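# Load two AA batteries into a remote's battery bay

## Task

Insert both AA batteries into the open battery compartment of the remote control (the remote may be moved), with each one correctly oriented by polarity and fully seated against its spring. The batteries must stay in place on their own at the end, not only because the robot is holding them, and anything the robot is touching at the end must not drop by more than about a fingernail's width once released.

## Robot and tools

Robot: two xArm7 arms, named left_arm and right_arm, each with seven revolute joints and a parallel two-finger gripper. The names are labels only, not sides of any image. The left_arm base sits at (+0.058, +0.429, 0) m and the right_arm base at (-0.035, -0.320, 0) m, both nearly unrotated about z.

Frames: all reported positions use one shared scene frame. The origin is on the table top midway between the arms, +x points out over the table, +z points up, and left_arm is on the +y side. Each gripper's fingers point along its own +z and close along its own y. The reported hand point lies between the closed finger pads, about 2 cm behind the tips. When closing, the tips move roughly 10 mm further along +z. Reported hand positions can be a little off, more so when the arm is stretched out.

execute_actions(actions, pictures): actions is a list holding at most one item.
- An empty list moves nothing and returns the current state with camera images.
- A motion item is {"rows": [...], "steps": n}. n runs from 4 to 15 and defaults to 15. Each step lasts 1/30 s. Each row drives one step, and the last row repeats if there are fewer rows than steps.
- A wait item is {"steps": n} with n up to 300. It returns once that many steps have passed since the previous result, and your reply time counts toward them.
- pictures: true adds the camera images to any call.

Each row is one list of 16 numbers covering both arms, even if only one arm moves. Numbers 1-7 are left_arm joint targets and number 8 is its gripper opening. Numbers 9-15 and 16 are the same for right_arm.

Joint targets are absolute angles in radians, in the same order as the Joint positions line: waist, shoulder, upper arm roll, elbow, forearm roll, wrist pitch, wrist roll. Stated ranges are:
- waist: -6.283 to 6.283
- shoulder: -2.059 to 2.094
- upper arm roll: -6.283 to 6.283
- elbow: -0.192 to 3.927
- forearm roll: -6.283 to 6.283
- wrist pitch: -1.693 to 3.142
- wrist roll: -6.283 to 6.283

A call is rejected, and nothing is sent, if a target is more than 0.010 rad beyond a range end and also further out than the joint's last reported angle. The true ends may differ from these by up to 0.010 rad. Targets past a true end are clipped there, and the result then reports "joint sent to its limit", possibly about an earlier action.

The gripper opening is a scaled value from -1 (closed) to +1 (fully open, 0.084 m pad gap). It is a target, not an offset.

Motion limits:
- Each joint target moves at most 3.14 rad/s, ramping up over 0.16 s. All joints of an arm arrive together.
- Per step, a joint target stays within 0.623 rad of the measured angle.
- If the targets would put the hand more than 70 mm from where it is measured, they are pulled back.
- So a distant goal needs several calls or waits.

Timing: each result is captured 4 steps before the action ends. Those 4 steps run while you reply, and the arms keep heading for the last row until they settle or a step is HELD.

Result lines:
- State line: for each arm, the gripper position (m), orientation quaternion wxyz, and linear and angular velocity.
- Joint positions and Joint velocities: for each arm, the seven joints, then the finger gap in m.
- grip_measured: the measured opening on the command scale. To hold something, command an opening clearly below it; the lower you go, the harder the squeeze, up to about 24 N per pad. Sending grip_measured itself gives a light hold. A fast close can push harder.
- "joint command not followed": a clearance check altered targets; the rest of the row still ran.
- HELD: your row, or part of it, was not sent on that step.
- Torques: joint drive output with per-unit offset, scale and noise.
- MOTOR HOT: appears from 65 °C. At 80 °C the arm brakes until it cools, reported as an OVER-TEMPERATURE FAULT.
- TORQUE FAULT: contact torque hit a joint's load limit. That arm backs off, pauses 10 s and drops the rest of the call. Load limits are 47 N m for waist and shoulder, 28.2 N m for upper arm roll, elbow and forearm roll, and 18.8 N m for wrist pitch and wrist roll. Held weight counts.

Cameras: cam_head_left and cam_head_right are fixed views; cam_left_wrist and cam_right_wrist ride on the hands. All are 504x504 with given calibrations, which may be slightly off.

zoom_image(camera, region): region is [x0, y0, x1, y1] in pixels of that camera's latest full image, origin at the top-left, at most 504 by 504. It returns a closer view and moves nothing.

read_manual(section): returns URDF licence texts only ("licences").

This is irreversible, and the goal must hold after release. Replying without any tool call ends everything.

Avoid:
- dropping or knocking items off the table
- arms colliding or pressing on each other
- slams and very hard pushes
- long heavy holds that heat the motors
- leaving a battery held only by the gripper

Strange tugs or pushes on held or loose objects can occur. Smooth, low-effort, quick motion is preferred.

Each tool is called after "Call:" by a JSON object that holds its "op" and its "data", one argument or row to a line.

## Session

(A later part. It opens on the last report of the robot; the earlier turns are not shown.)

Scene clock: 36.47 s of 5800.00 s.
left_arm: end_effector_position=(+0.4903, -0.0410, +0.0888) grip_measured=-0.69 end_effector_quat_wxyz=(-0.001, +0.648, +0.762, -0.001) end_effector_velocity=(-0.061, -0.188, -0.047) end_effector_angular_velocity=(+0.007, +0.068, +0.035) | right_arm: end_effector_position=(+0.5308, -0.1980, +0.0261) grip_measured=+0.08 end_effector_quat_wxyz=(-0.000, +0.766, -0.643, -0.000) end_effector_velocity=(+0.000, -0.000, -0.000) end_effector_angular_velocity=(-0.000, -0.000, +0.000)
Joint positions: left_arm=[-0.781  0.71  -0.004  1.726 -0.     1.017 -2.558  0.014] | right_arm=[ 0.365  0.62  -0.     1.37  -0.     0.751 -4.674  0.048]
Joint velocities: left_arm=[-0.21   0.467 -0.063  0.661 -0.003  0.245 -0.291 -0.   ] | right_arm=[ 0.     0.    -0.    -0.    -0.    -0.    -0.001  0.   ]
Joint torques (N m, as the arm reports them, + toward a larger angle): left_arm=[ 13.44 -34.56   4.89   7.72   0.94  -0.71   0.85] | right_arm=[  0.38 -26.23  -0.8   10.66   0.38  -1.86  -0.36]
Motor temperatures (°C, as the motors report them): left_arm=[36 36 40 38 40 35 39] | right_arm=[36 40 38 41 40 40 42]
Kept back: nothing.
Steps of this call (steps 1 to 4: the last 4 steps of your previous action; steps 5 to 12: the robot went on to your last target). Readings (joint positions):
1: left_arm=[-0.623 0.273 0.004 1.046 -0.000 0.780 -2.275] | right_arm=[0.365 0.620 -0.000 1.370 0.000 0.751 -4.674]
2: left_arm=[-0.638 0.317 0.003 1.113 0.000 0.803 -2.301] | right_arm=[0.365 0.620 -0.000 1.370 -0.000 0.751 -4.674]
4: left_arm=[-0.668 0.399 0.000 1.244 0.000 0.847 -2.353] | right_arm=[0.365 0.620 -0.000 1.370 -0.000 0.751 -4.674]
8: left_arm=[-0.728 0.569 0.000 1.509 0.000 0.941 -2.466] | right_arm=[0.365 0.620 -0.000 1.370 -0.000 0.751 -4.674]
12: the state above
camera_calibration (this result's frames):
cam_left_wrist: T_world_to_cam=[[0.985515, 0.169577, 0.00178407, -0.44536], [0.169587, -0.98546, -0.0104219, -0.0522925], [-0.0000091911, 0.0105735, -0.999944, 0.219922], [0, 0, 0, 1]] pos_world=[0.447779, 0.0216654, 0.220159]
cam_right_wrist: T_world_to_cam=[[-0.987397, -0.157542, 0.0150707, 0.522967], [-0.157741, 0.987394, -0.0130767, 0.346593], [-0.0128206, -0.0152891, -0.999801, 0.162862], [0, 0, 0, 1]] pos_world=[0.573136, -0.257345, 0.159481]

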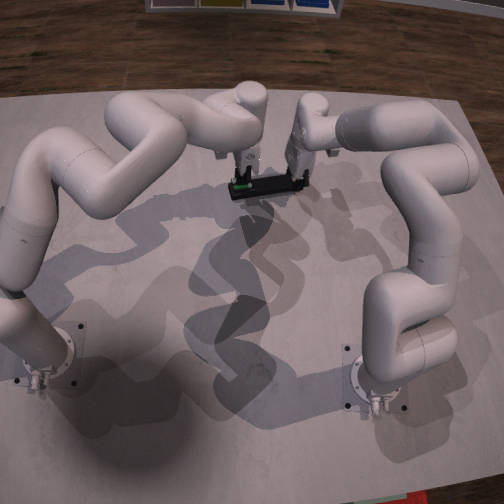

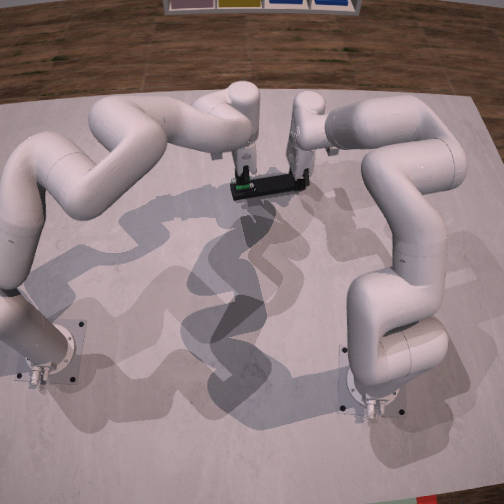

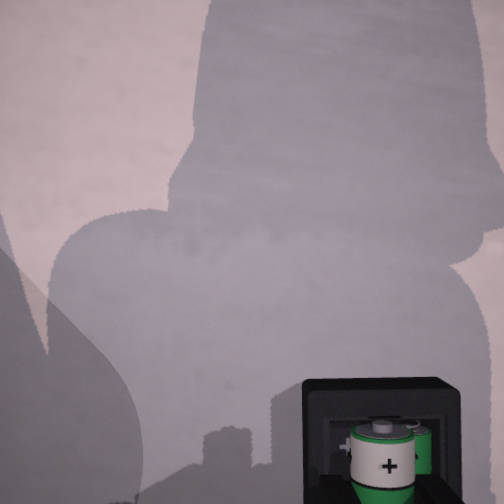

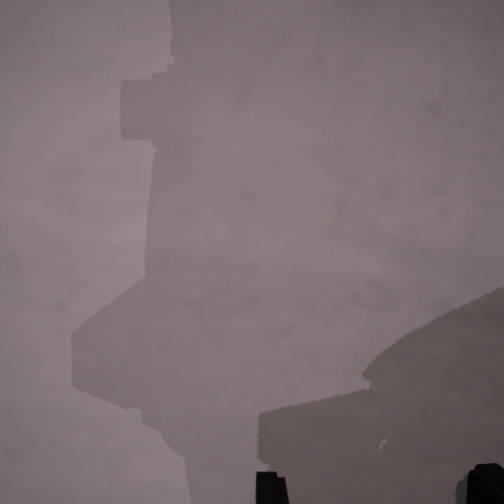

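Call:
{"op": "execute_actions", "data": {
  "actions": [
    {"steps":6}
  ],
  "pictures": true
}}

Call:
{"op": "zoom_image", "data": {
  "camera": "cam_left_wrist",
  "region": [280,360,504,504]
}}

Scene clock: 36.67 s of 5800.00 s.
left_arm: end_effector_position=(+0.4957, -0.0411, +0.0908) grip_measured=-0.69 end_effector_quat_wxyz=(+0.000, +0.641, +0.767, +0.001) end_effector_velocity=(+0.035, +0.018, +0.020) end_effector_angular_velocity=(-0.013, -0.044, +0.053) | right_arm: end_effector_position=(+0.5308, -0.1980, +0.0261) grip_measured=+0.08 end_effector_quat_wxyz=(-0.000, +0.766, -0.643, -0.000) end_effector_velocity=(-0.000, -0.000, -0.000) end_effector_angular_velocity=(+0.000, +0.001, -0.001)
Joint positions: left_arm=[-0.781  0.72   0.003  1.749  0.     1.028 -2.57   0.014] | right_arm=[ 0.365  0.619 -0.     1.37  -0.     0.751 -4.674  0.048]
Joint velocities: left_arm=[ 0.029 -0.017  0.032  0.021  0.002 -0.001 -0.001  0.   ] | right_arm=[-0.001  0.    -0.     0.     0.001  0.    -0.    -0.   ]
Joint torques (N m, as the arm reports them, + toward a larger angle): left_arm=[ -5.9  -24.99  -1.81  10.92   0.42  -0.87   0.19] | right_arm=[  0.27 -26.2   -0.83  10.82   0.41  -1.79  -0.29]
Motor temperatures (°C, as the motors report them): left_arm=[36 36 40 38 40 35 39] | right_arm=[36 40 38 41 40 40 42]
Kept back: nothing.
Steps of this call (steps 1 to 6: the robot went on to your last target). Readings (joint positions):
1: left_arm=[-0.786 0.720 -0.006 1.740 -0.000 1.023 -2.565] | right_arm=[0.365 0.620 -0.000 1.370 -0.000 0.751 -4.674]
2: left_arm=[-0.787 0.723 -0.006 1.744 -0.000 1.026 -2.568] | right_arm=[0.365 0.620 -0.000 1.370 -0.000 0.751 -4.674]
4: left_arm=[-0.784 0.722 -0.001 1.747 -0.000 1.028 -2.569] | right_arm=[0.365 0.620 -0.000 1.370 0.000 0.751 -4.674]
6: the state above
camera_calibration (this result's frames):
cam_left_wrist: T_world_to_cam=[[0.982645, 0.185379, 0.006621, -0.449014], [0.185445, -0.982588, -0.0114458, -0.0609578], [0.00438391, 0.012475, -0.999913, 0.219781], [0, 0, 0, 1]] pos_world=[0.451562, 0.0205996, 0.222037]
cam_right_wrist: T_world_to_cam=[[-0.987397, -0.157542, 0.0150708, 0.522967], [-0.157742, 0.987394, -0.0130768, 0.346593], [-0.0128207, -0.0152893, -0.999801, 0.162862], [0, 0, 0, 1]] pos_world=[0.573136, -0.257345, 0.159481]

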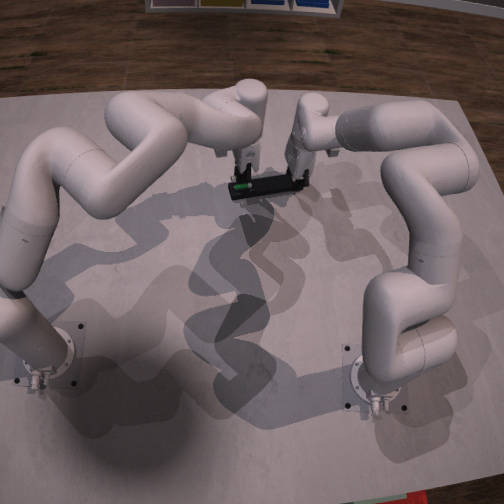

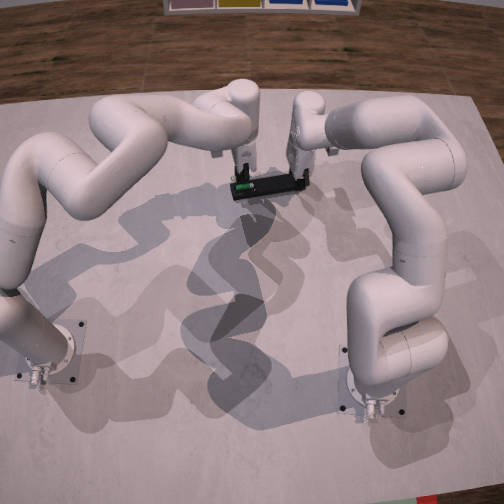

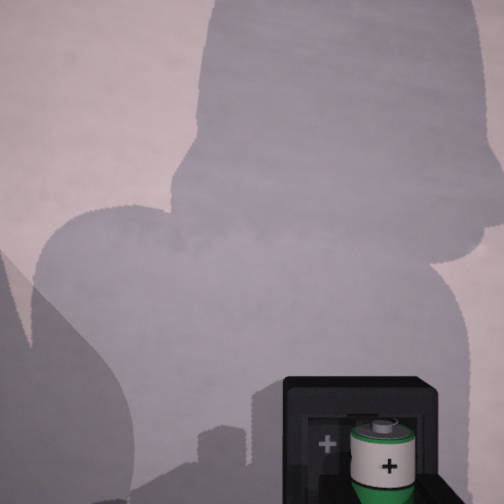

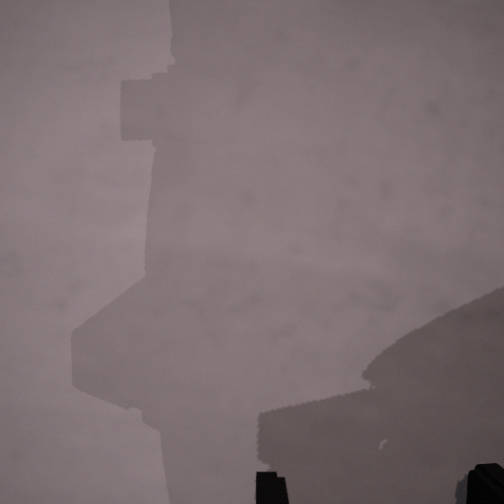

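Region (280, 360, 504, 504) of cam_left_wrist's 504x504 image, scaled by 2.250, with more detail than that image has; it fills the top 324 rows of this view, and the rest is white.

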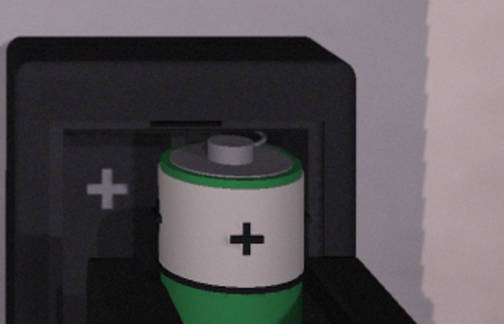

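Call:
{"op": "execute_actions", "data": {
  "actions": [
    {"rows":[[-0.7855,0.729,0,1.742,0,1.012,-2.572,-0.95,0.3647,0.6195,0,1.3704,0,0.7509,-4.674,-0.3],[-0.7876,0.736,0,1.735,0,1.0,-2.5746,-0.95,0.3647,0.6195,0,1.3704,0,0.7509,-4.674,-0.3],[-0.7876,0.743,0,1.728,0,0.985,-2.5746,-0.95,0.3647,0.6195,0,1.3704,0,0.7509,-4.674,-0.3],[-0.7876,0.7494,0,1.7210,0,0.9716,-2.5746,-0.95,0.3647,0.6195,0,1.3704,0,0.7509,-4.674,-0.3]],"steps":15}
  ]
}}

Call:
{"op": "execute_actions", "data": {
  "actions": [
    {"steps":10}
  ],
  "pictures": true
}}

Call:
{"op": "zoom_image", "data": {
  "camera": "cam_left_wrist",
  "region": [280,360,504,504]
}}

Scene clock: 37.73 s of 5800.00 s.
left_arm: end_effector_position=(+0.4901, -0.0434, +0.0642) grip_measured=-0.69 end_effector_quat_wxyz=(-0.001, +0.643, +0.766, +0.000) end_effector_velocity=(+0.028, -0.022, +0.056) end_effector_angular_velocity=(-0.087, -0.083, +0.008) | right_arm: end_effector_position=(+0.5308, -0.1980, +0.0261) grip_measured=+0.08 end_effector_quat_wxyz=(-0.000, +0.766, -0.643, -0.000) end_effector_velocity=(+0.000, -0.000, +0.000) end_effector_angular_velocity=(-0.000, -0.001, -0.001)
Joint positions: left_arm=[-0.788  0.75   0.     1.72   0.     0.972 -2.575  0.014] | right_arm=[ 0.365  0.62  -0.     1.37  -0.     0.751 -4.674  0.048]
Joint velocities: left_arm=[ 0.005 -0.052  0.005  0.055 -0.002 -0.014  0.002 -0.   ] | right_arm=[-0.     0.     0.     0.    -0.    -0.     0.001  0.   ]
Joint torques (N m, as the arm reports them, + toward a larger angle): left_arm=[ -2.57 -24.93  -0.34  10.91   0.53  -0.8    0.17] | right_arm=[  0.3  -26.19  -0.72  10.67   0.41  -1.88  -0.34]
Motor temperatures (°C, as the motors report them): left_arm=[36 36 40 38 40 35 39] | right_arm=[36 40 38 41 40 40 42]
Steps of this call (steps 1 to 15: the robot went on to your last target; steps 16 to 21: nothing new was sent; steps 22 to 32: the first 11 steps of this action). Readings (joint positions):
22: left_arm=[-0.783 0.722 0.000 1.750 -0.000 1.028 -2.570] | right_arm=[0.365 0.619 -0.000 1.370 -0.000 0.751 -4.674]
23: left_arm=[-0.784 0.724 0.000 1.748 0.000 1.022 -2.571] | right_arm=[0.365 0.619 -0.000 1.370 -0.000 0.751 -4.674]
25: left_arm=[-0.786 0.732 0.001 1.739 0.000 0.999 -2.574] | right_arm=[0.365 0.619 -0.000 1.370 -0.000 0.751 -4.674]
29: left_arm=[-0.788 0.754 -0.001 1.717 -0.000 0.974 -2.575] | right_arm=[0.365 0.619 -0.000 1.370 -0.000 0.751 -4.674]
32: the state above

Scene clock: 38.07 s of 5800.00 s.
left_arm: end_effector_position=(+0.4903, -0.0438, +0.0650) grip_measured=-0.69 end_effector_quat_wxyz=(-0.000, +0.643, +0.766, +0.000) end_effector_velocity=(+0.002, +0.000, +0.002) end_effector_angular_velocity=(-0.003, -0.004, +0.002) | right_arm: end_effector_position=(+0.5308, -0.1980, +0.0261) grip_measured=+0.08 end_effector_quat_wxyz=(-0.000, +0.766, -0.643, -0.000) end_effector_velocity=(+0.000, -0.000, +0.000) end_effector_angular_velocity=(+0.000, -0.001, +0.000)
Joint positions: left_arm=[-0.788  0.749 -0.     1.721 -0.     0.972 -2.575  0.014] | right_arm=[ 0.365  0.619 -0.     1.37  -0.     0.751 -4.674  0.048]
Joint velocities: left_arm=[ 0.002 -0.001  0.001  0.003  0.001 -0.001  0.     0.   ] | right_arm=[-0.    -0.     0.     0.001  0.     0.    -0.001 -0.   ]
Joint torques (N m, as the arm reports them, + toward a larger angle): left_arm=[ -1.82 -25.78  -0.16  11.06   0.56  -0.94   0.18] | right_arm=[  0.33 -26.16  -0.71  10.73   0.43  -1.85  -0.35]
Motor temperatures (°C, as the motors report them): left_arm=[36 36 40 38 40 35 39] | right_arm=[36 40 38 41 40 40 42]
Kept back: nothing.
Steps of this call (steps 1 to 4: the last 4 steps of your previous action; steps 5 to 10: the robot went on to your last target). Readings (joint positions):
1: left_arm=[-0.787 0.749 0.000 1.722 0.000 0.972 -2.575] | right_arm=[0.365 0.620 -0.000 1.370 -0.000 0.751 -4.674]
2: left_arm=[-0.787 0.748 0.000 1.723 0.000 0.971 -2.575] | right_arm=[0.365 0.620 -0.000 1.370 -0.000 0.751 -4.674]
4: left_arm=[-0.787 0.748 0.000 1.723 0.000 0.971 -2.575] | right_arm=[0.365 0.620 -0.000 1.370 -0.000 0.751 -4.674]
8: left_arm=[-0.788 0.749 -0.000 1.721 -0.000 0.972 -2.575] | right_arm=[0.365 0.620 -0.000 1.370 0.000 0.751 -4.674]
10: the state above
camera_calibration (this result's frames):
cam_left_wrist: T_world_to_cam=[[0.983293, 0.18197, 0.00455616, -0.443348], [0.18201, -0.983235, -0.0110295, -0.0612865], [0.00247274, 0.0116745, -0.999929, 0.194949], [0, 0, 0, 1]] pos_world=[0.446613, 0.0181411, 0.196279]
cam_right_wrist: T_world_to_cam=[[-0.987397, -0.157543, 0.0150715, 0.522967], [-0.157742, 0.987394, -0.0130764, 0.346593], [-0.0128214, -0.015289, -0.999801, 0.162863], [0, 0, 0, 1]] pos_world=[0.573136, -0.257344, 0.159481]

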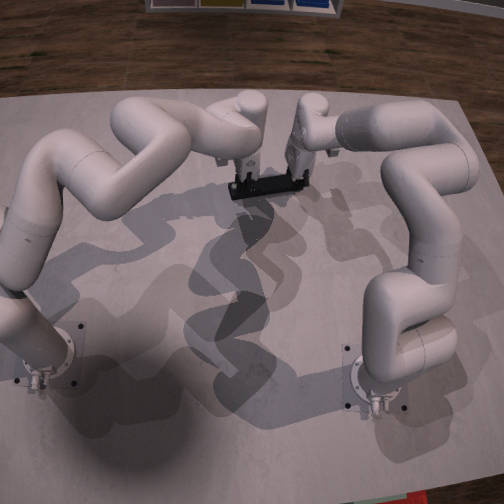

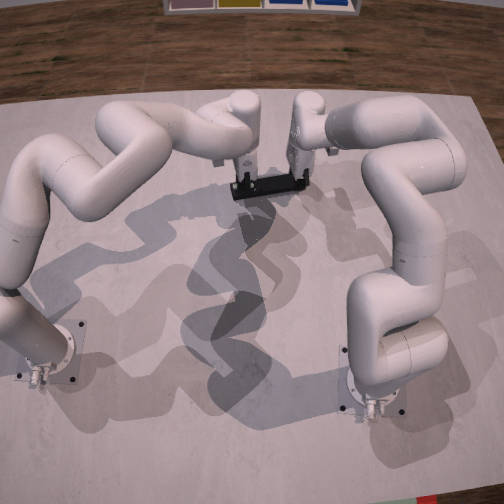

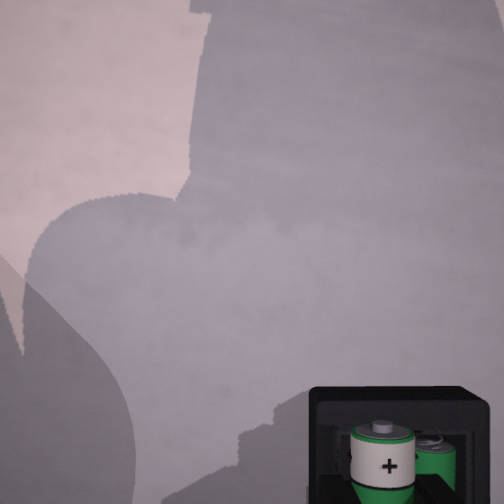

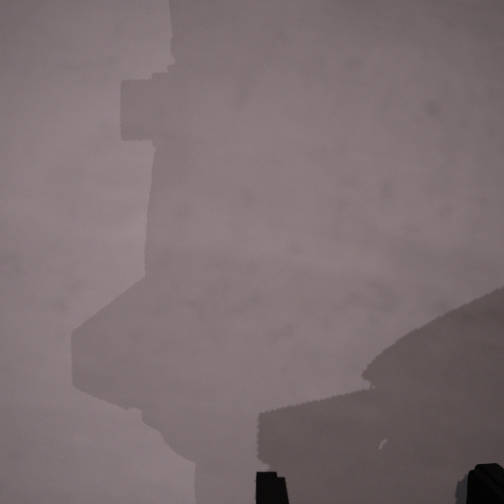

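Region (280, 360, 504, 504) of cam_left_wrist's 504x504 image, scaled by 2.250, with more detail than that image has; it fills the top 324 rows of this view, and the rest is white.

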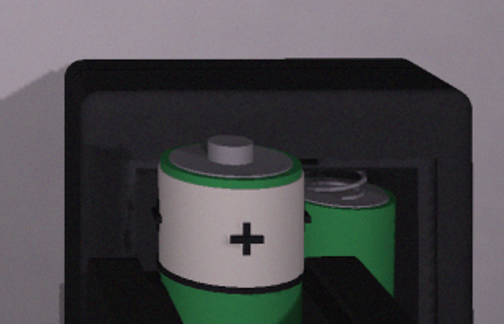

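Call:
{"op": "execute_actions", "data": {
  "actions": [
    {"rows":[[-0.7865,0.7494,0,1.7216,0,0.9716,-2.5735,-0.95,0.3647,0.6195,0,1.3704,0,0.7509,-4.674,-0.3],[-0.7854,0.753,0,1.7223,0,0.969,-2.5724,-0.95,0.3647,0.6195,0,1.3704,0,0.7509,-4.674,-0.3],[-0.7854,0.757,0,1.7223,0,0.965,-2.5724,-0.95,0.3647,0.6195,0,1.3704,0,0.7509,-4.674,-0.3],[-0.7854,0.761,0,1.7223,0,0.961,-2.5724,-0.95,0.3647,0.6195,0,1.3704,0,0.7509,-4.674,-0.3],[-0.7854,0.765,0,1.7223,0,0.957,-2.5724,-0.95,0.3647,0.6195,0,1.3704,0,0.7509,-4.674,-0.3],[-0.7854,0.768,0,1.7223,0,0.954,-2.5724,-0.95,0.3647,0.6195,0,1.3704,0,0.7509,-4.674,-0.3],[-0.7854,0.7715,0,1.7223,0,0.9508,-2.5724,-0.95,0.3647,0.6195,0,1.3704,0,0.7509,-4.674,-0.3]],"steps":15}
  ]
}}

Call:
{"op": "execute_actions", "data": {
  "actions": [
    {"steps":6}
  ],
  "pictures": true
}}

Call:
{"op": "zoom_image", "data": {
  "camera": "cam_left_wrist",
  "region": [280,360,504,504]
}}

Scene clock: 38.97 s of 5800.00 s.
left_arm: end_effector_position=(+0.4914, -0.0430, +0.0513) grip_measured=-0.69 end_effector_quat_wxyz=(-0.002, +0.643, +0.766, +0.000) end_effector_velocity=(+0.003, -0.007, +0.007) end_effector_angular_velocity=(-0.017, -0.014, -0.004) | right_arm: end_effector_position=(+0.5308, -0.1980, +0.0261) grip_measured=+0.08 end_effector_quat_wxyz=(-0.000, +0.766, -0.643, -0.000) end_effector_velocity=(-0.001, +0.000, -0.001) end_effector_angular_velocity=(+0.001, +0.001, -0.000)
Joint positions: left_arm=[-0.785  0.773 -0.     1.721 -0.     0.951 -2.572  0.014] | right_arm=[ 0.365  0.62  -0.     1.37  -0.     0.751 -4.674  0.048]
Joint velocities: left_arm=[-0.001 -0.004 -0.003  0.01   0.001 -0.008  0.    -0.   ] | right_arm=[ 0.     0.    -0.    -0.002  0.001 -0.001 -0.    -0.   ]
Joint torques (N m, as the arm reports them, + toward a larger angle): left_arm=[ -1.67 -27.46   0.01  11.6    0.62  -0.89   0.19] | right_arm=[  0.37 -26.31  -0.7   10.68   0.47  -1.86  -0.29]
Motor temperatures (°C, as the motors report them): left_arm=[36 36 40 38 40 35 39] | right_arm=[36 40 38 41 40 40 42]
Steps of this call (steps 1 to 15: the robot went on to your last target; step 16: nothing new was sent; steps 17 to 27: the first 11 steps of this action). Readings (joint positions):
17: left_arm=[-0.788 0.749 -0.000 1.721 0.000 0.972 -2.575] | right_arm=[0.365 0.620 -0.000 1.370 -0.000 0.751 -4.674]
18: left_arm=[-0.787 0.750 -0.000 1.721 -0.000 0.971 -2.574] | right_arm=[0.365 0.620 -0.000 1.370 -0.000 0.751 -4.674]
20: left_arm=[-0.786 0.753 -0.000 1.723 -0.000 0.967 -2.573] | right_arm=[0.365 0.620 -0.000 1.370 -0.000 0.751 -4.674]
24: left_arm=[-0.785 0.769 0.000 1.722 0.000 0.954 -2.572] | right_arm=[0.365 0.620 -0.000 1.370 -0.000 0.751 -4.674]
27: the state above

Scene clock: 39.17 s of 5800.00 s.
left_arm: end_effector_position=(+0.4924, -0.0441, +0.0537) grip_measured=-0.69 end_effector_quat_wxyz=(+0.001, +0.643, +0.766, -0.000) end_effector_velocity=(-0.002, +0.002, -0.004) end_effector_angular_velocity=(+0.007, +0.007, +0.002) | right_arm: end_effector_position=(+0.5308, -0.1980, +0.0261) grip_measured=+0.08 end_effector_quat_wxyz=(-0.000, +0.766, -0.643, -0.000) end_effector_velocity=(-0.000, +0.000, -0.000) end_effector_angular_velocity=(+0.000, +0.000, -0.000)
Joint positions: left_arm=[-0.785  0.771 -0.     1.723  0.     0.951 -2.572  0.014] | right_arm=[ 0.365  0.619 -0.     1.37  -0.     0.751 -4.674  0.048]
Joint velocities: left_arm=[ 0.     0.003  0.001 -0.005 -0.001  0.001 -0.001  0.   ] | right_arm=[ 0.     0.     0.     0.     0.     0.     0.001 -0.   ]
Joint torques (N m, as the arm reports them, + toward a larger angle): left_arm=[ -1.91 -25.34  -0.11  10.9    0.5   -1.     0.13] | right_arm=[  0.33 -26.32  -0.77  10.73   0.46  -1.78  -0.4 ]
Motor temperatures (°C, as the motors report them): left_arm=[36 36 40 38 40 35 39] | right_arm=[36 40 38 41 40 40 42]
Kept back: nothing.
Steps of this call (steps 1 to 4: the last 4 steps of your previous action; steps 5 to 6: the robot went on to your last target). Readings (joint positions):
1: left_arm=[-0.785 0.773 -0.000 1.721 -0.000 0.951 -2.572] | right_arm=[0.365 0.620 -0.000 1.370 0.000 0.751 -4.674]
2: left_arm=[-0.786 0.772 -0.000 1.722 -0.000 0.951 -2.572] | right_arm=[0.365 0.620 -0.000 1.370 -0.000 0.751 -4.674]
4: left_arm=[-0.785 0.771 -0.000 1.723 0.000 0.951 -2.572] | right_arm=[0.365 0.620 -0.000 1.370 0.000 0.751 -4.674]
6: the state above
camera_calibration (this result's frames):
cam_left_wrist: T_world_to_cam=[[0.98329, 0.181963, 0.00546413, -0.445402], [0.182009, -0.98325, -0.00959227, -0.0621308], [0.00362716, 0.0104265, -0.999939, 0.183066], [0, 0, 0, 1]] pos_world=[0.448604, 0.0180478, 0.184892]
cam_right_wrist: T_world_to_cam=[[-0.987397, -0.157543, 0.0150715, 0.522967], [-0.157742, 0.987394, -0.0130764, 0.346593], [-0.0128214, -0.015289, -0.999801, 0.162863], [0, 0, 0, 1]] pos_world=[0.573136, -0.257344, 0.159481]

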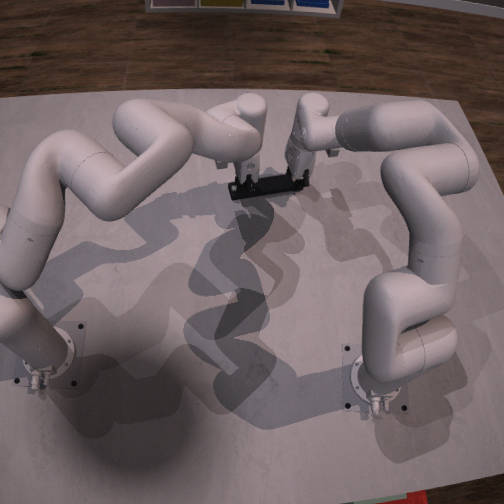

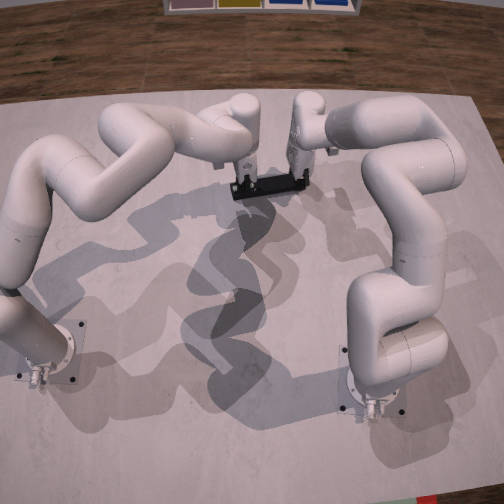

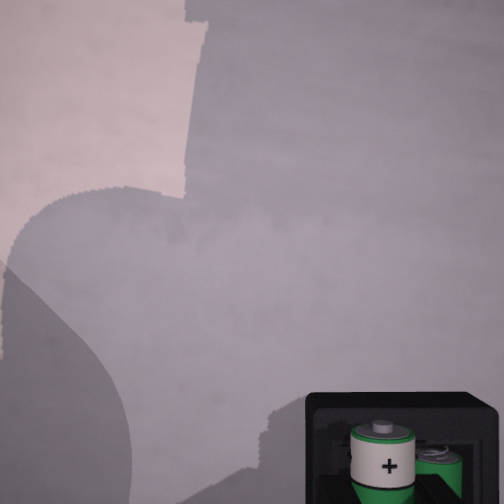

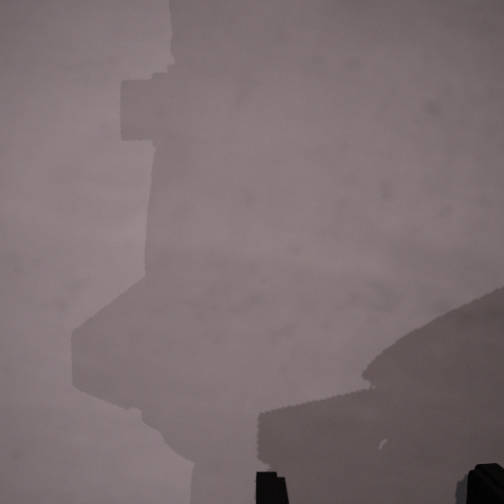

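Region (280, 360, 504, 504) of cam_left_wrist's 504x504 image, scaled by 2.250, with more detail than that image has; it fills the top 324 rows of this view, and the rest is white.

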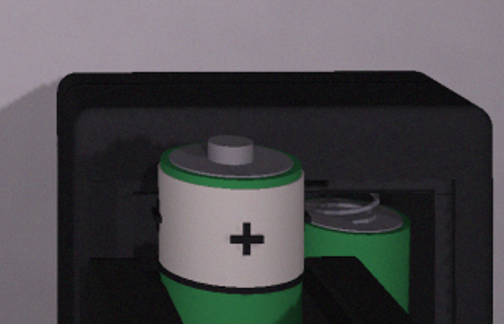

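Call:
{"op": "execute_actions", "data": {
  "actions": [
    {"rows":[[-0.7854,0.7715,0,1.7223,0,0.9508,-2.5724,-0.72,0.3647,0.6195,0,1.3704,0,0.7509,-4.674,-0.3],[-0.7854,0.7715,0,1.7223,0,0.9508,-2.5724,-0.66,0.3647,0.6195,0,1.3704,0,0.7509,-4.674,-0.3],[-0.7854,0.7715,0,1.7223,0,0.9508,-2.5724,-0.6,0.3647,0.6195,0,1.3704,0,0.7509,-4.674,-0.3],[-0.7854,0.7715,0,1.7223,0,0.9508,-2.5724,-0.54,0.3647,0.6195,0,1.3704,0,0.7509,-4.674,-0.3],[-0.7854,0.7715,0,1.7223,0,0.9508,-2.5724,-0.48,0.3647,0.6195,0,1.3704,0,0.7509,-4.674,-0.3],[-0.7854,0.7715,0,1.7223,0,0.9508,-2.5724,-0.45,0.3647,0.6195,0,1.3704,0,0.7509,-4.674,-0.3],[-0.7854,0.7715,0,1.7223,0,0.9508,-2.5724,-0.45,0.3647,0.6195,0,1.3704,0,0.7509,-4.674,-0.3],[-0.7854,0.7715,0,1.7223,0,0.9508,-2.5724,-0.45,0.3647,0.6195,0,1.3704,0,0.7509,-4.674,-0.3],[-0.7854,0.765,0,1.7220,0,0.957,-2.5724,-0.45,0.3647,0.6195,0,1.3704,0,0.7509,-4.674,-0.3],[-0.7854,0.757,0,1.7216,0,0.965,-2.5724,-0.45,0.3647,0.6195,0,1.3704,0,0.7509,-4.674,-0.3],[-0.7854,0.7494,0,1.7225,0,0.973,-2.5724,-0.45,0.3647,0.6195,0,1.3704,0,0.7509,-4.674,-0.3],[-0.7854,0.741,0,1.727,0,0.986,-2.5724,-0.45,0.3647,0.6195,0,1.3704,0,0.7509,-4.674,-0.3],[-0.7854,0.733,0,1.735,0,1.002,-2.5724,-0.45,0.3647,0.6195,0,1.3704,0,0.7509,-4.674,-0.3]],"steps":15}
  ]
}}

Call:
{"op": "execute_actions", "data": {
  "actions": [
    {"steps":12}
  ],
  "pictures": true
}}

Call:
{"op": "zoom_image", "data": {
  "camera": "cam_left_wrist",
  "region": [280,340,504,504]
}}

Scene clock: 40.00 s of 5800.00 s.
left_arm: end_effector_position=(+0.4911, -0.0426, +0.0557) grip_measured=-0.47 end_effector_quat_wxyz=(-0.002, +0.643, +0.766, +0.000) end_effector_velocity=(-0.016, +0.019, +0.078) end_effector_angular_velocity=(+0.041, +0.039, +0.002) | right_arm: end_effector_position=(+0.5309, -0.1980, +0.0261) grip_measured=+0.08 end_effector_quat_wxyz=(-0.000, +0.766, -0.643, +0.000) end_effector_velocity=(+0.001, -0.000, +0.000) end_effector_angular_velocity=(-0.001, -0.002, +0.001)
Joint positions: left_arm=[-0.785  0.765  0.     1.72  -0.     0.959 -2.572  0.024] | right_arm=[ 0.365  0.62  -0.     1.37   0.     0.751 -4.674  0.048]
Joint velocities: left_arm=[ 0.002 -0.162  0.    -0.03  -0.002  0.188  0.    -0.   ] | right_arm=[-0.    -0.    -0.     0.001 -0.002 -0.     0.     0.   ]
Joint torques (N m, as the arm reports them, + toward a larger angle): left_arm=[ -1.85 -30.51  -0.14  13.01   0.72  -1.14   0.15] | right_arm=[  0.32 -26.27  -0.73  10.76   0.37  -1.82  -0.29]
Motor temperatures (°C, as the motors report them): left_arm=[36 36 40 38 40 35 39] | right_arm=[36 40 38 41 40 40 42]
Steps of this call (steps 1 to 14: the robot went on to your last target; steps 15 to 25: the first 11 steps of this action). Readings (joint positions):
15: left_arm=[-0.785 0.771 0.000 1.722 0.000 0.951 -2.572] | right_arm=[0.365 0.620 -0.000 1.370 -0.000 0.751 -4.674]
16: left_arm=[-0.785 0.771 0.000 1.722 -0.000 0.951 -2.572] | right_arm=[0.365 0.620 -0.000 1.370 -0.000 0.751 -4.674]
18: left_arm=[-0.785 0.771 -0.000 1.722 0.000 0.951 -2.572] | right_arm=[0.365 0.620 0.000 1.370 0.000 0.751 -4.674]
22: left_arm=[-0.785 0.771 0.000 1.722 0.000 0.951 -2.572] | right_arm=[0.365 0.620 -0.000 1.370 0.000 0.751 -4.674]
25: the state above

Scene clock: 40.40 s of 5800.00 s.
left_arm: end_effector_position=(+0.4913, -0.0427, +0.0772) grip_measured=-0.47 end_effector_quat_wxyz=(-0.002, +0.643, +0.766, +0.000) end_effector_velocity=(+0.001, -0.001, +0.001) end_effector_angular_velocity=(-0.002, -0.003, +0.001) | right_arm: end_effector_position=(+0.5308, -0.1980, +0.0261) grip_measured=+0.08 end_effector_quat_wxyz=(-0.000, +0.766, -0.643, +0.000) end_effector_velocity=(-0.000, +0.000, +0.000) end_effector_angular_velocity=(-0.001, -0.000, +0.001)
Joint positions: left_arm=[-0.785  0.735  0.     1.733 -0.     1.002 -2.572  0.024] | right_arm=[ 0.365  0.62  -0.     1.37   0.     0.751 -4.674  0.048]
Joint velocities: left_arm=[ 0.     0.001  0.     0.003  0.001 -0.001 -0.001  0.   ] | right_arm=[ 0.001 -0.    -0.    -0.    -0.001  0.     0.001  0.   ]
Joint torques (N m, as the arm reports them, + toward a larger angle): left_arm=[ -2.12 -26.3    0.05  11.75   0.56  -0.97   0.14] | right_arm=[  0.31 -26.28  -0.76  10.65   0.37  -1.72  -0.33]
Motor temperatures (°C, as the motors report them): left_arm=[36 36 40 38 40 35 39] | right_arm=[36 40 38 41 40 40 42]
Kept back: nothing.
Steps of this call (steps 1 to 4: the last 4 steps of your previous action; steps 5 to 12: the robot went on to your last target). Readings (joint positions):
1: left_arm=[-0.785 0.759 0.000 1.720 -0.000 0.966 -2.572] | right_arm=[0.365 0.620 -0.000 1.370 0.000 0.751 -4.674]
2: left_arm=[-0.785 0.751 0.000 1.722 -0.000 0.975 -2.572] | right_arm=[0.365 0.620 -0.000 1.370 0.000 0.751 -4.674]
4: left_arm=[-0.785 0.736 -0.000 1.732 -0.000 0.995 -2.572] | right_arm=[0.365 0.620 -0.000 1.370 0.000 0.751 -4.674]
8: left_arm=[-0.785 0.730 -0.000 1.737 0.000 1.001 -2.572] | right_arm=[0.365 0.620 -0.000 1.370 0.000 0.751 -4.674]
12: the state above
camera_calibration (this result's frames):
cam_left_wrist: T_world_to_cam=[[0.983291, 0.182023, 0.00275401, -0.444411], [0.182043, -0.983192, -0.0139441, -0.0600479], [0.00016958, 0.0142124, -0.999899, 0.208349], [0, 0, 0, 1]] pos_world=[0.447881, 0.0188931, 0.208714]
cam_right_wrist: T_world_to_cam=[[-0.987399, -0.157531, 0.0150562, 0.522976], [-0.15773, 0.987396, -0.0130766, 0.34659], [-0.0128065, -0.0152866, -0.999801, 0.162855], [0, 0, 0, 1]] pos_world=[0.573139, -0.257348, 0.159481]

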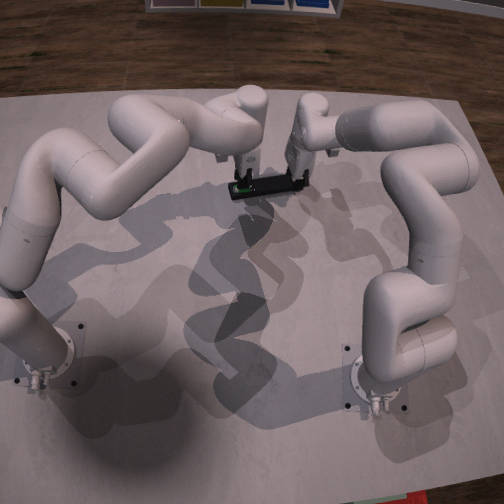

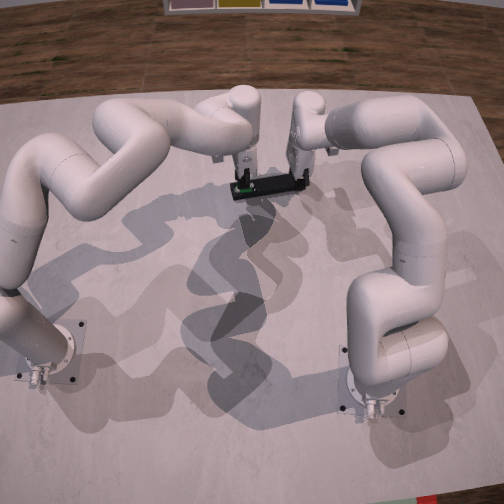

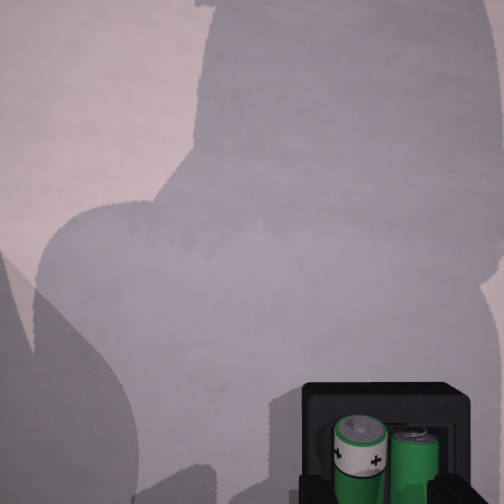

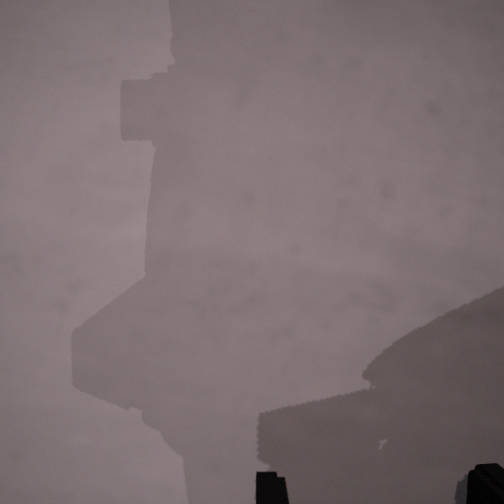

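Region (280, 340, 504, 504) of cam_left_wrist's 504x504 image, scaled by 2.250, with more detail than that image has; it fills the top 369 rows of this view, and the rest is white.

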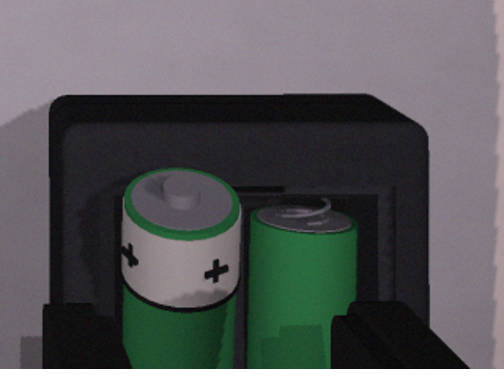

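Call:
{"op": "execute_actions", "data": {
  "actions": [
    {"rows":[[-0.778,0.707,0,1.690,0,0.983,-2.565,-0.6,0.3647,0.6195,0,1.3704,0,0.7509,-4.674,-0.3],[-0.770,0.681,0,1.646,0,0.964,-2.557,-0.75,0.3647,0.6195,0,1.3704,0,0.7509,-4.674,-0.3],[-0.763,0.656,0,1.602,0,0.946,-2.550,-0.9,0.3647,0.6195,0,1.3704,0,0.7509,-4.674,-0.3],[-0.755,0.630,0,1.557,0,0.927,-2.542,-1,0.3647,0.6195,0,1.3704,0,0.7509,-4.674,-0.3],[-0.7479,0.6047,0,1.5128,0,0.9081,-2.5349,-1,0.3647,0.6195,0,1.3704,0,0.7509,-4.674,-0.3],[-0.7479,0.6047,0,1.5128,0,0.9081,-2.5349,-1,0.3647,0.6195,0,1.3704,0,0.7509,-4.674,-0.3],[-0.7479,0.6047,0,1.5128,0,0.9081,-2.5349,-1,0.3647,0.6195,0,1.3704,0,0.7509,-4.674,-0.3],[-0.7479,0.6047,0,1.5128,0,0.9081,-2.5349,-1,0.3647,0.6195,0,1.3704,0,0.7509,-4.674,-0.3],[-0.7479,0.6047,0,1.5128,0,0.9081,-2.5349,-1,0.3647,0.6195,0,1.3704,0,0.7509,-4.674,-0.3],[-0.7479,0.6105,0,1.511,0,0.9004,-2.5349,-1,0.3647,0.6195,0,1.3704,0,0.7509,-4.674,-0.3],[-0.7479,0.6164,0,1.509,0,0.8927,-2.5349,-1,0.3647,0.6195,0,1.3704,0,0.7509,-4.674,-0.3],[-0.7479,0.6222,0,1.507,0,0.885,-2.5349,-1,0.3647,0.6195,0,1.3704,0,0.7509,-4.674,-0.3],[-0.7479,0.628,0,1.5052,0,0.8773,-2.5349,-1,0.3647,0.6195,0,1.3704,0,0.7509,-4.674,-0.3],[-0.7479,0.6339,0,1.5033,0,0.8695,-2.5349,-1,0.3647,0.6195,0,1.3704,0,0.7509,-4.674,-0.3],[-0.7479,0.6397,0,1.5015,0,0.8618,-2.5349,-1,0.3647,0.6195,0,1.3704,0,0.7509,-4.674,-0.3]],"steps":15}
  ]
}}

Call:
{"op": "execute_actions", "data": {
  "actions": [
    {"steps":12}
  ],
  "pictures": true
}}

Call:
{"op": "zoom_image", "data": {
  "camera": "cam_head_left",
  "region": [210,140,330,220]
}}

Scene clock: 42.37 s of 5800.00 s.
left_arm: end_effector_position=(+0.4856, +0.0018, +0.0770) grip_measured=-1.00 end_effector_quat_wxyz=(+0.001, +0.641, +0.768, +0.001) end_effector_velocity=(-0.016, -0.048, -0.040) end_effector_angular_velocity=(-0.073, -0.033, -0.069) | right_arm: end_effector_position=(+0.5308, -0.1980, +0.0261) grip_measured=+0.08 end_effector_quat_wxyz=(-0.000, +0.766, -0.643, -0.000) end_effector_velocity=(-0.001, +0.000, -0.001) end_effector_angular_velocity=(+0.000, +0.002, +0.000)
Joint positions: left_arm=[-0.746  0.606  0.003  1.514  0.     0.905 -2.535  0.   ] | right_arm=[ 0.365  0.62  -0.     1.37  -0.     0.751 -4.674  0.048]
Joint velocities: left_arm=[-0.026  0.081 -0.048 -0.01  -0.001 -0.167  0.004  0.   ] | right_arm=[ 0.001  0.    -0.    -0.002  0.001 -0.    -0.     0.   ]
Joint torques (N m, as the arm reports them, + toward a larger angle): left_arm=[ -4.41 -19.6   -1.22   9.5    0.33  -0.81   0.05] | right_arm=[  0.41 -26.21  -0.69  10.63   0.34  -1.73  -0.34]
Motor temperatures (°C, as the motors report them): left_arm=[36 36 40 38 40 35 39] | right_arm=[36 40 38 42 40 40 42]
Steps of this call (steps 1 to 30: the robot went on to your last target; steps 31 to 48: nothing new was sent; steps 49 to 59: the first 11 steps of this action). Readings (joint positions):
49: left_arm=[-0.785 0.733 -0.000 1.735 -0.000 1.002 -2.572] | right_arm=[0.365 0.619 -0.000 1.370 -0.000 0.751 -4.674]
50: left_arm=[-0.785 0.729 -0.000 1.728 -0.000 0.998 -2.571] | right_arm=[0.365 0.620 -0.000 1.370 -0.000 0.751 -4.674]
52: left_arm=[-0.777 0.698 -0.002 1.673 -0.000 0.974 -2.562] | right_arm=[0.365 0.619 -0.000 1.370 -0.000 0.751 -4.674]
56: left_arm=[-0.749 0.613 0.002 1.528 0.000 0.917 -2.538] | right_arm=[0.365 0.620 -0.000 1.370 -0.000 0.751 -4.674]
59: the state above

Scene clock: 42.77 s of 5800.00 s.
left_arm: end_effector_position=(+0.4832, -0.0004, +0.0559) grip_measured=-1.00 end_effector_quat_wxyz=(+0.001, +0.643, +0.766, -0.000) end_effector_velocity=(+0.003, -0.008, +0.013) end_effector_angular_velocity=(-0.020, -0.017, -0.005) | right_arm: end_effector_position=(+0.5308, -0.1980, +0.0261) grip_measured=+0.08 end_effector_quat_wxyz=(-0.000, +0.766, -0.643, -0.000) end_effector_velocity=(+0.000, -0.000, +0.000) end_effector_angular_velocity=(-0.002, -0.000, +0.001)
Joint positions: left_arm=[-0.748  0.639  0.     1.503  0.     0.862 -2.535  0.   ] | right_arm=[ 0.365  0.62  -0.     1.37  -0.     0.751 -4.674  0.048]
Joint velocities: left_arm=[-0.002 -0.014 -0.004  0.01   0.    -0.003  0.     0.   ] | right_arm=[-0.    -0.    -0.     0.    -0.003  0.     0.001  0.   ]
Joint torques (N m, as the arm reports them, + toward a larger angle): left_arm=[ -1.87 -22.83  -0.13  10.22   0.58  -0.84   0.21] | right_arm=[  0.36 -26.28  -0.69  10.69   0.5   -1.76  -0.39]
Motor temperatures (°C, as the motors report them): left_arm=[36 36 40 38 40 35 39] | right_arm=[36 40 38 42 40 40 42]
Kept back: nothing.
Steps of this call (steps 1 to 4: the last 4 steps of your previous action; steps 5 to 12: the robot went on to your last target). Readings (joint positions):
1: left_arm=[-0.747 0.610 0.001 1.513 0.000 0.899 -2.535] | right_arm=[0.365 0.619 -0.000 1.370 -0.000 0.751 -4.674]
2: left_arm=[-0.748 0.615 -0.000 1.512 0.000 0.892 -2.535] | right_arm=[0.365 0.619 -0.000 1.370 -0.000 0.751 -4.674]
4: left_arm=[-0.749 0.628 -0.002 1.506 -0.000 0.877 -2.535] | right_arm=[0.365 0.620 -0.000 1.370 -0.000 0.751 -4.674]
8: left_arm=[-0.748 0.643 -0.000 1.499 -0.000 0.863 -2.535] | right_arm=[0.365 0.620 -0.000 1.370 -0.000 0.751 -4.674]
12: the state above
camera_calibration (this result's frames):
cam_left_wrist: T_world_to_cam=[[0.983254, 0.182145, 0.00593539, -0.444292], [0.182194, -0.98322, -0.00916719, -0.0175875], [0.00416604, 0.0100951, -0.99994, 0.184606], [0, 0, 0, 1]] pos_world=[0.439287, 0.0617695, 0.187071]
cam_right_wrist: T_world_to_cam=[[-0.987397, -0.157542, 0.0150721, 0.522967], [-0.157741, 0.987394, -0.0130769, 0.346593], [-0.0128219, -0.0152896, -0.999801, 0.162863], [0, 0, 0, 1]] pos_world=[0.573136, -0.257345, 0.15948]

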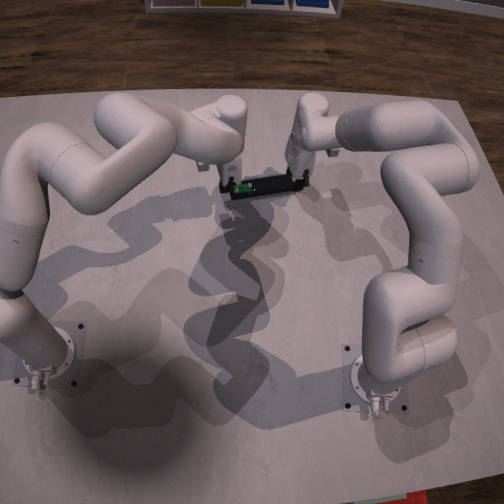

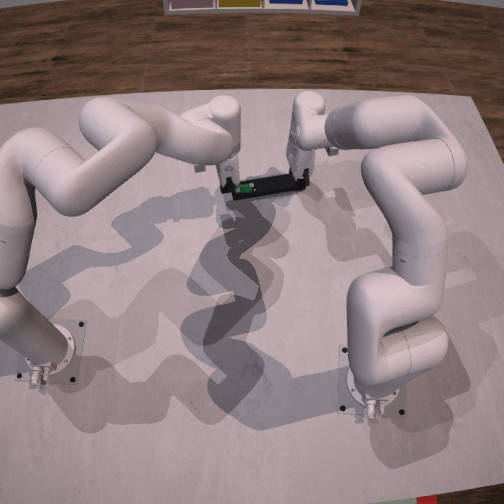

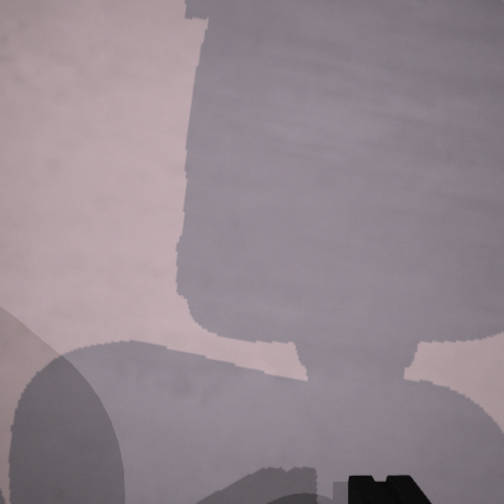

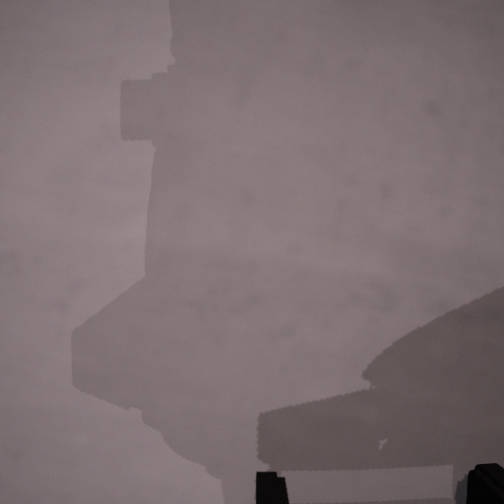

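Region (210, 140, 330, 220) of cam_head_left's 504x504 image, scaled by 4.200, with more detail than that image has.

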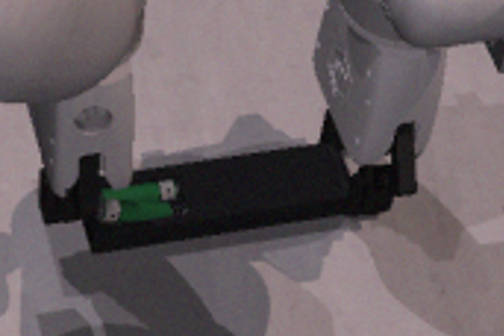

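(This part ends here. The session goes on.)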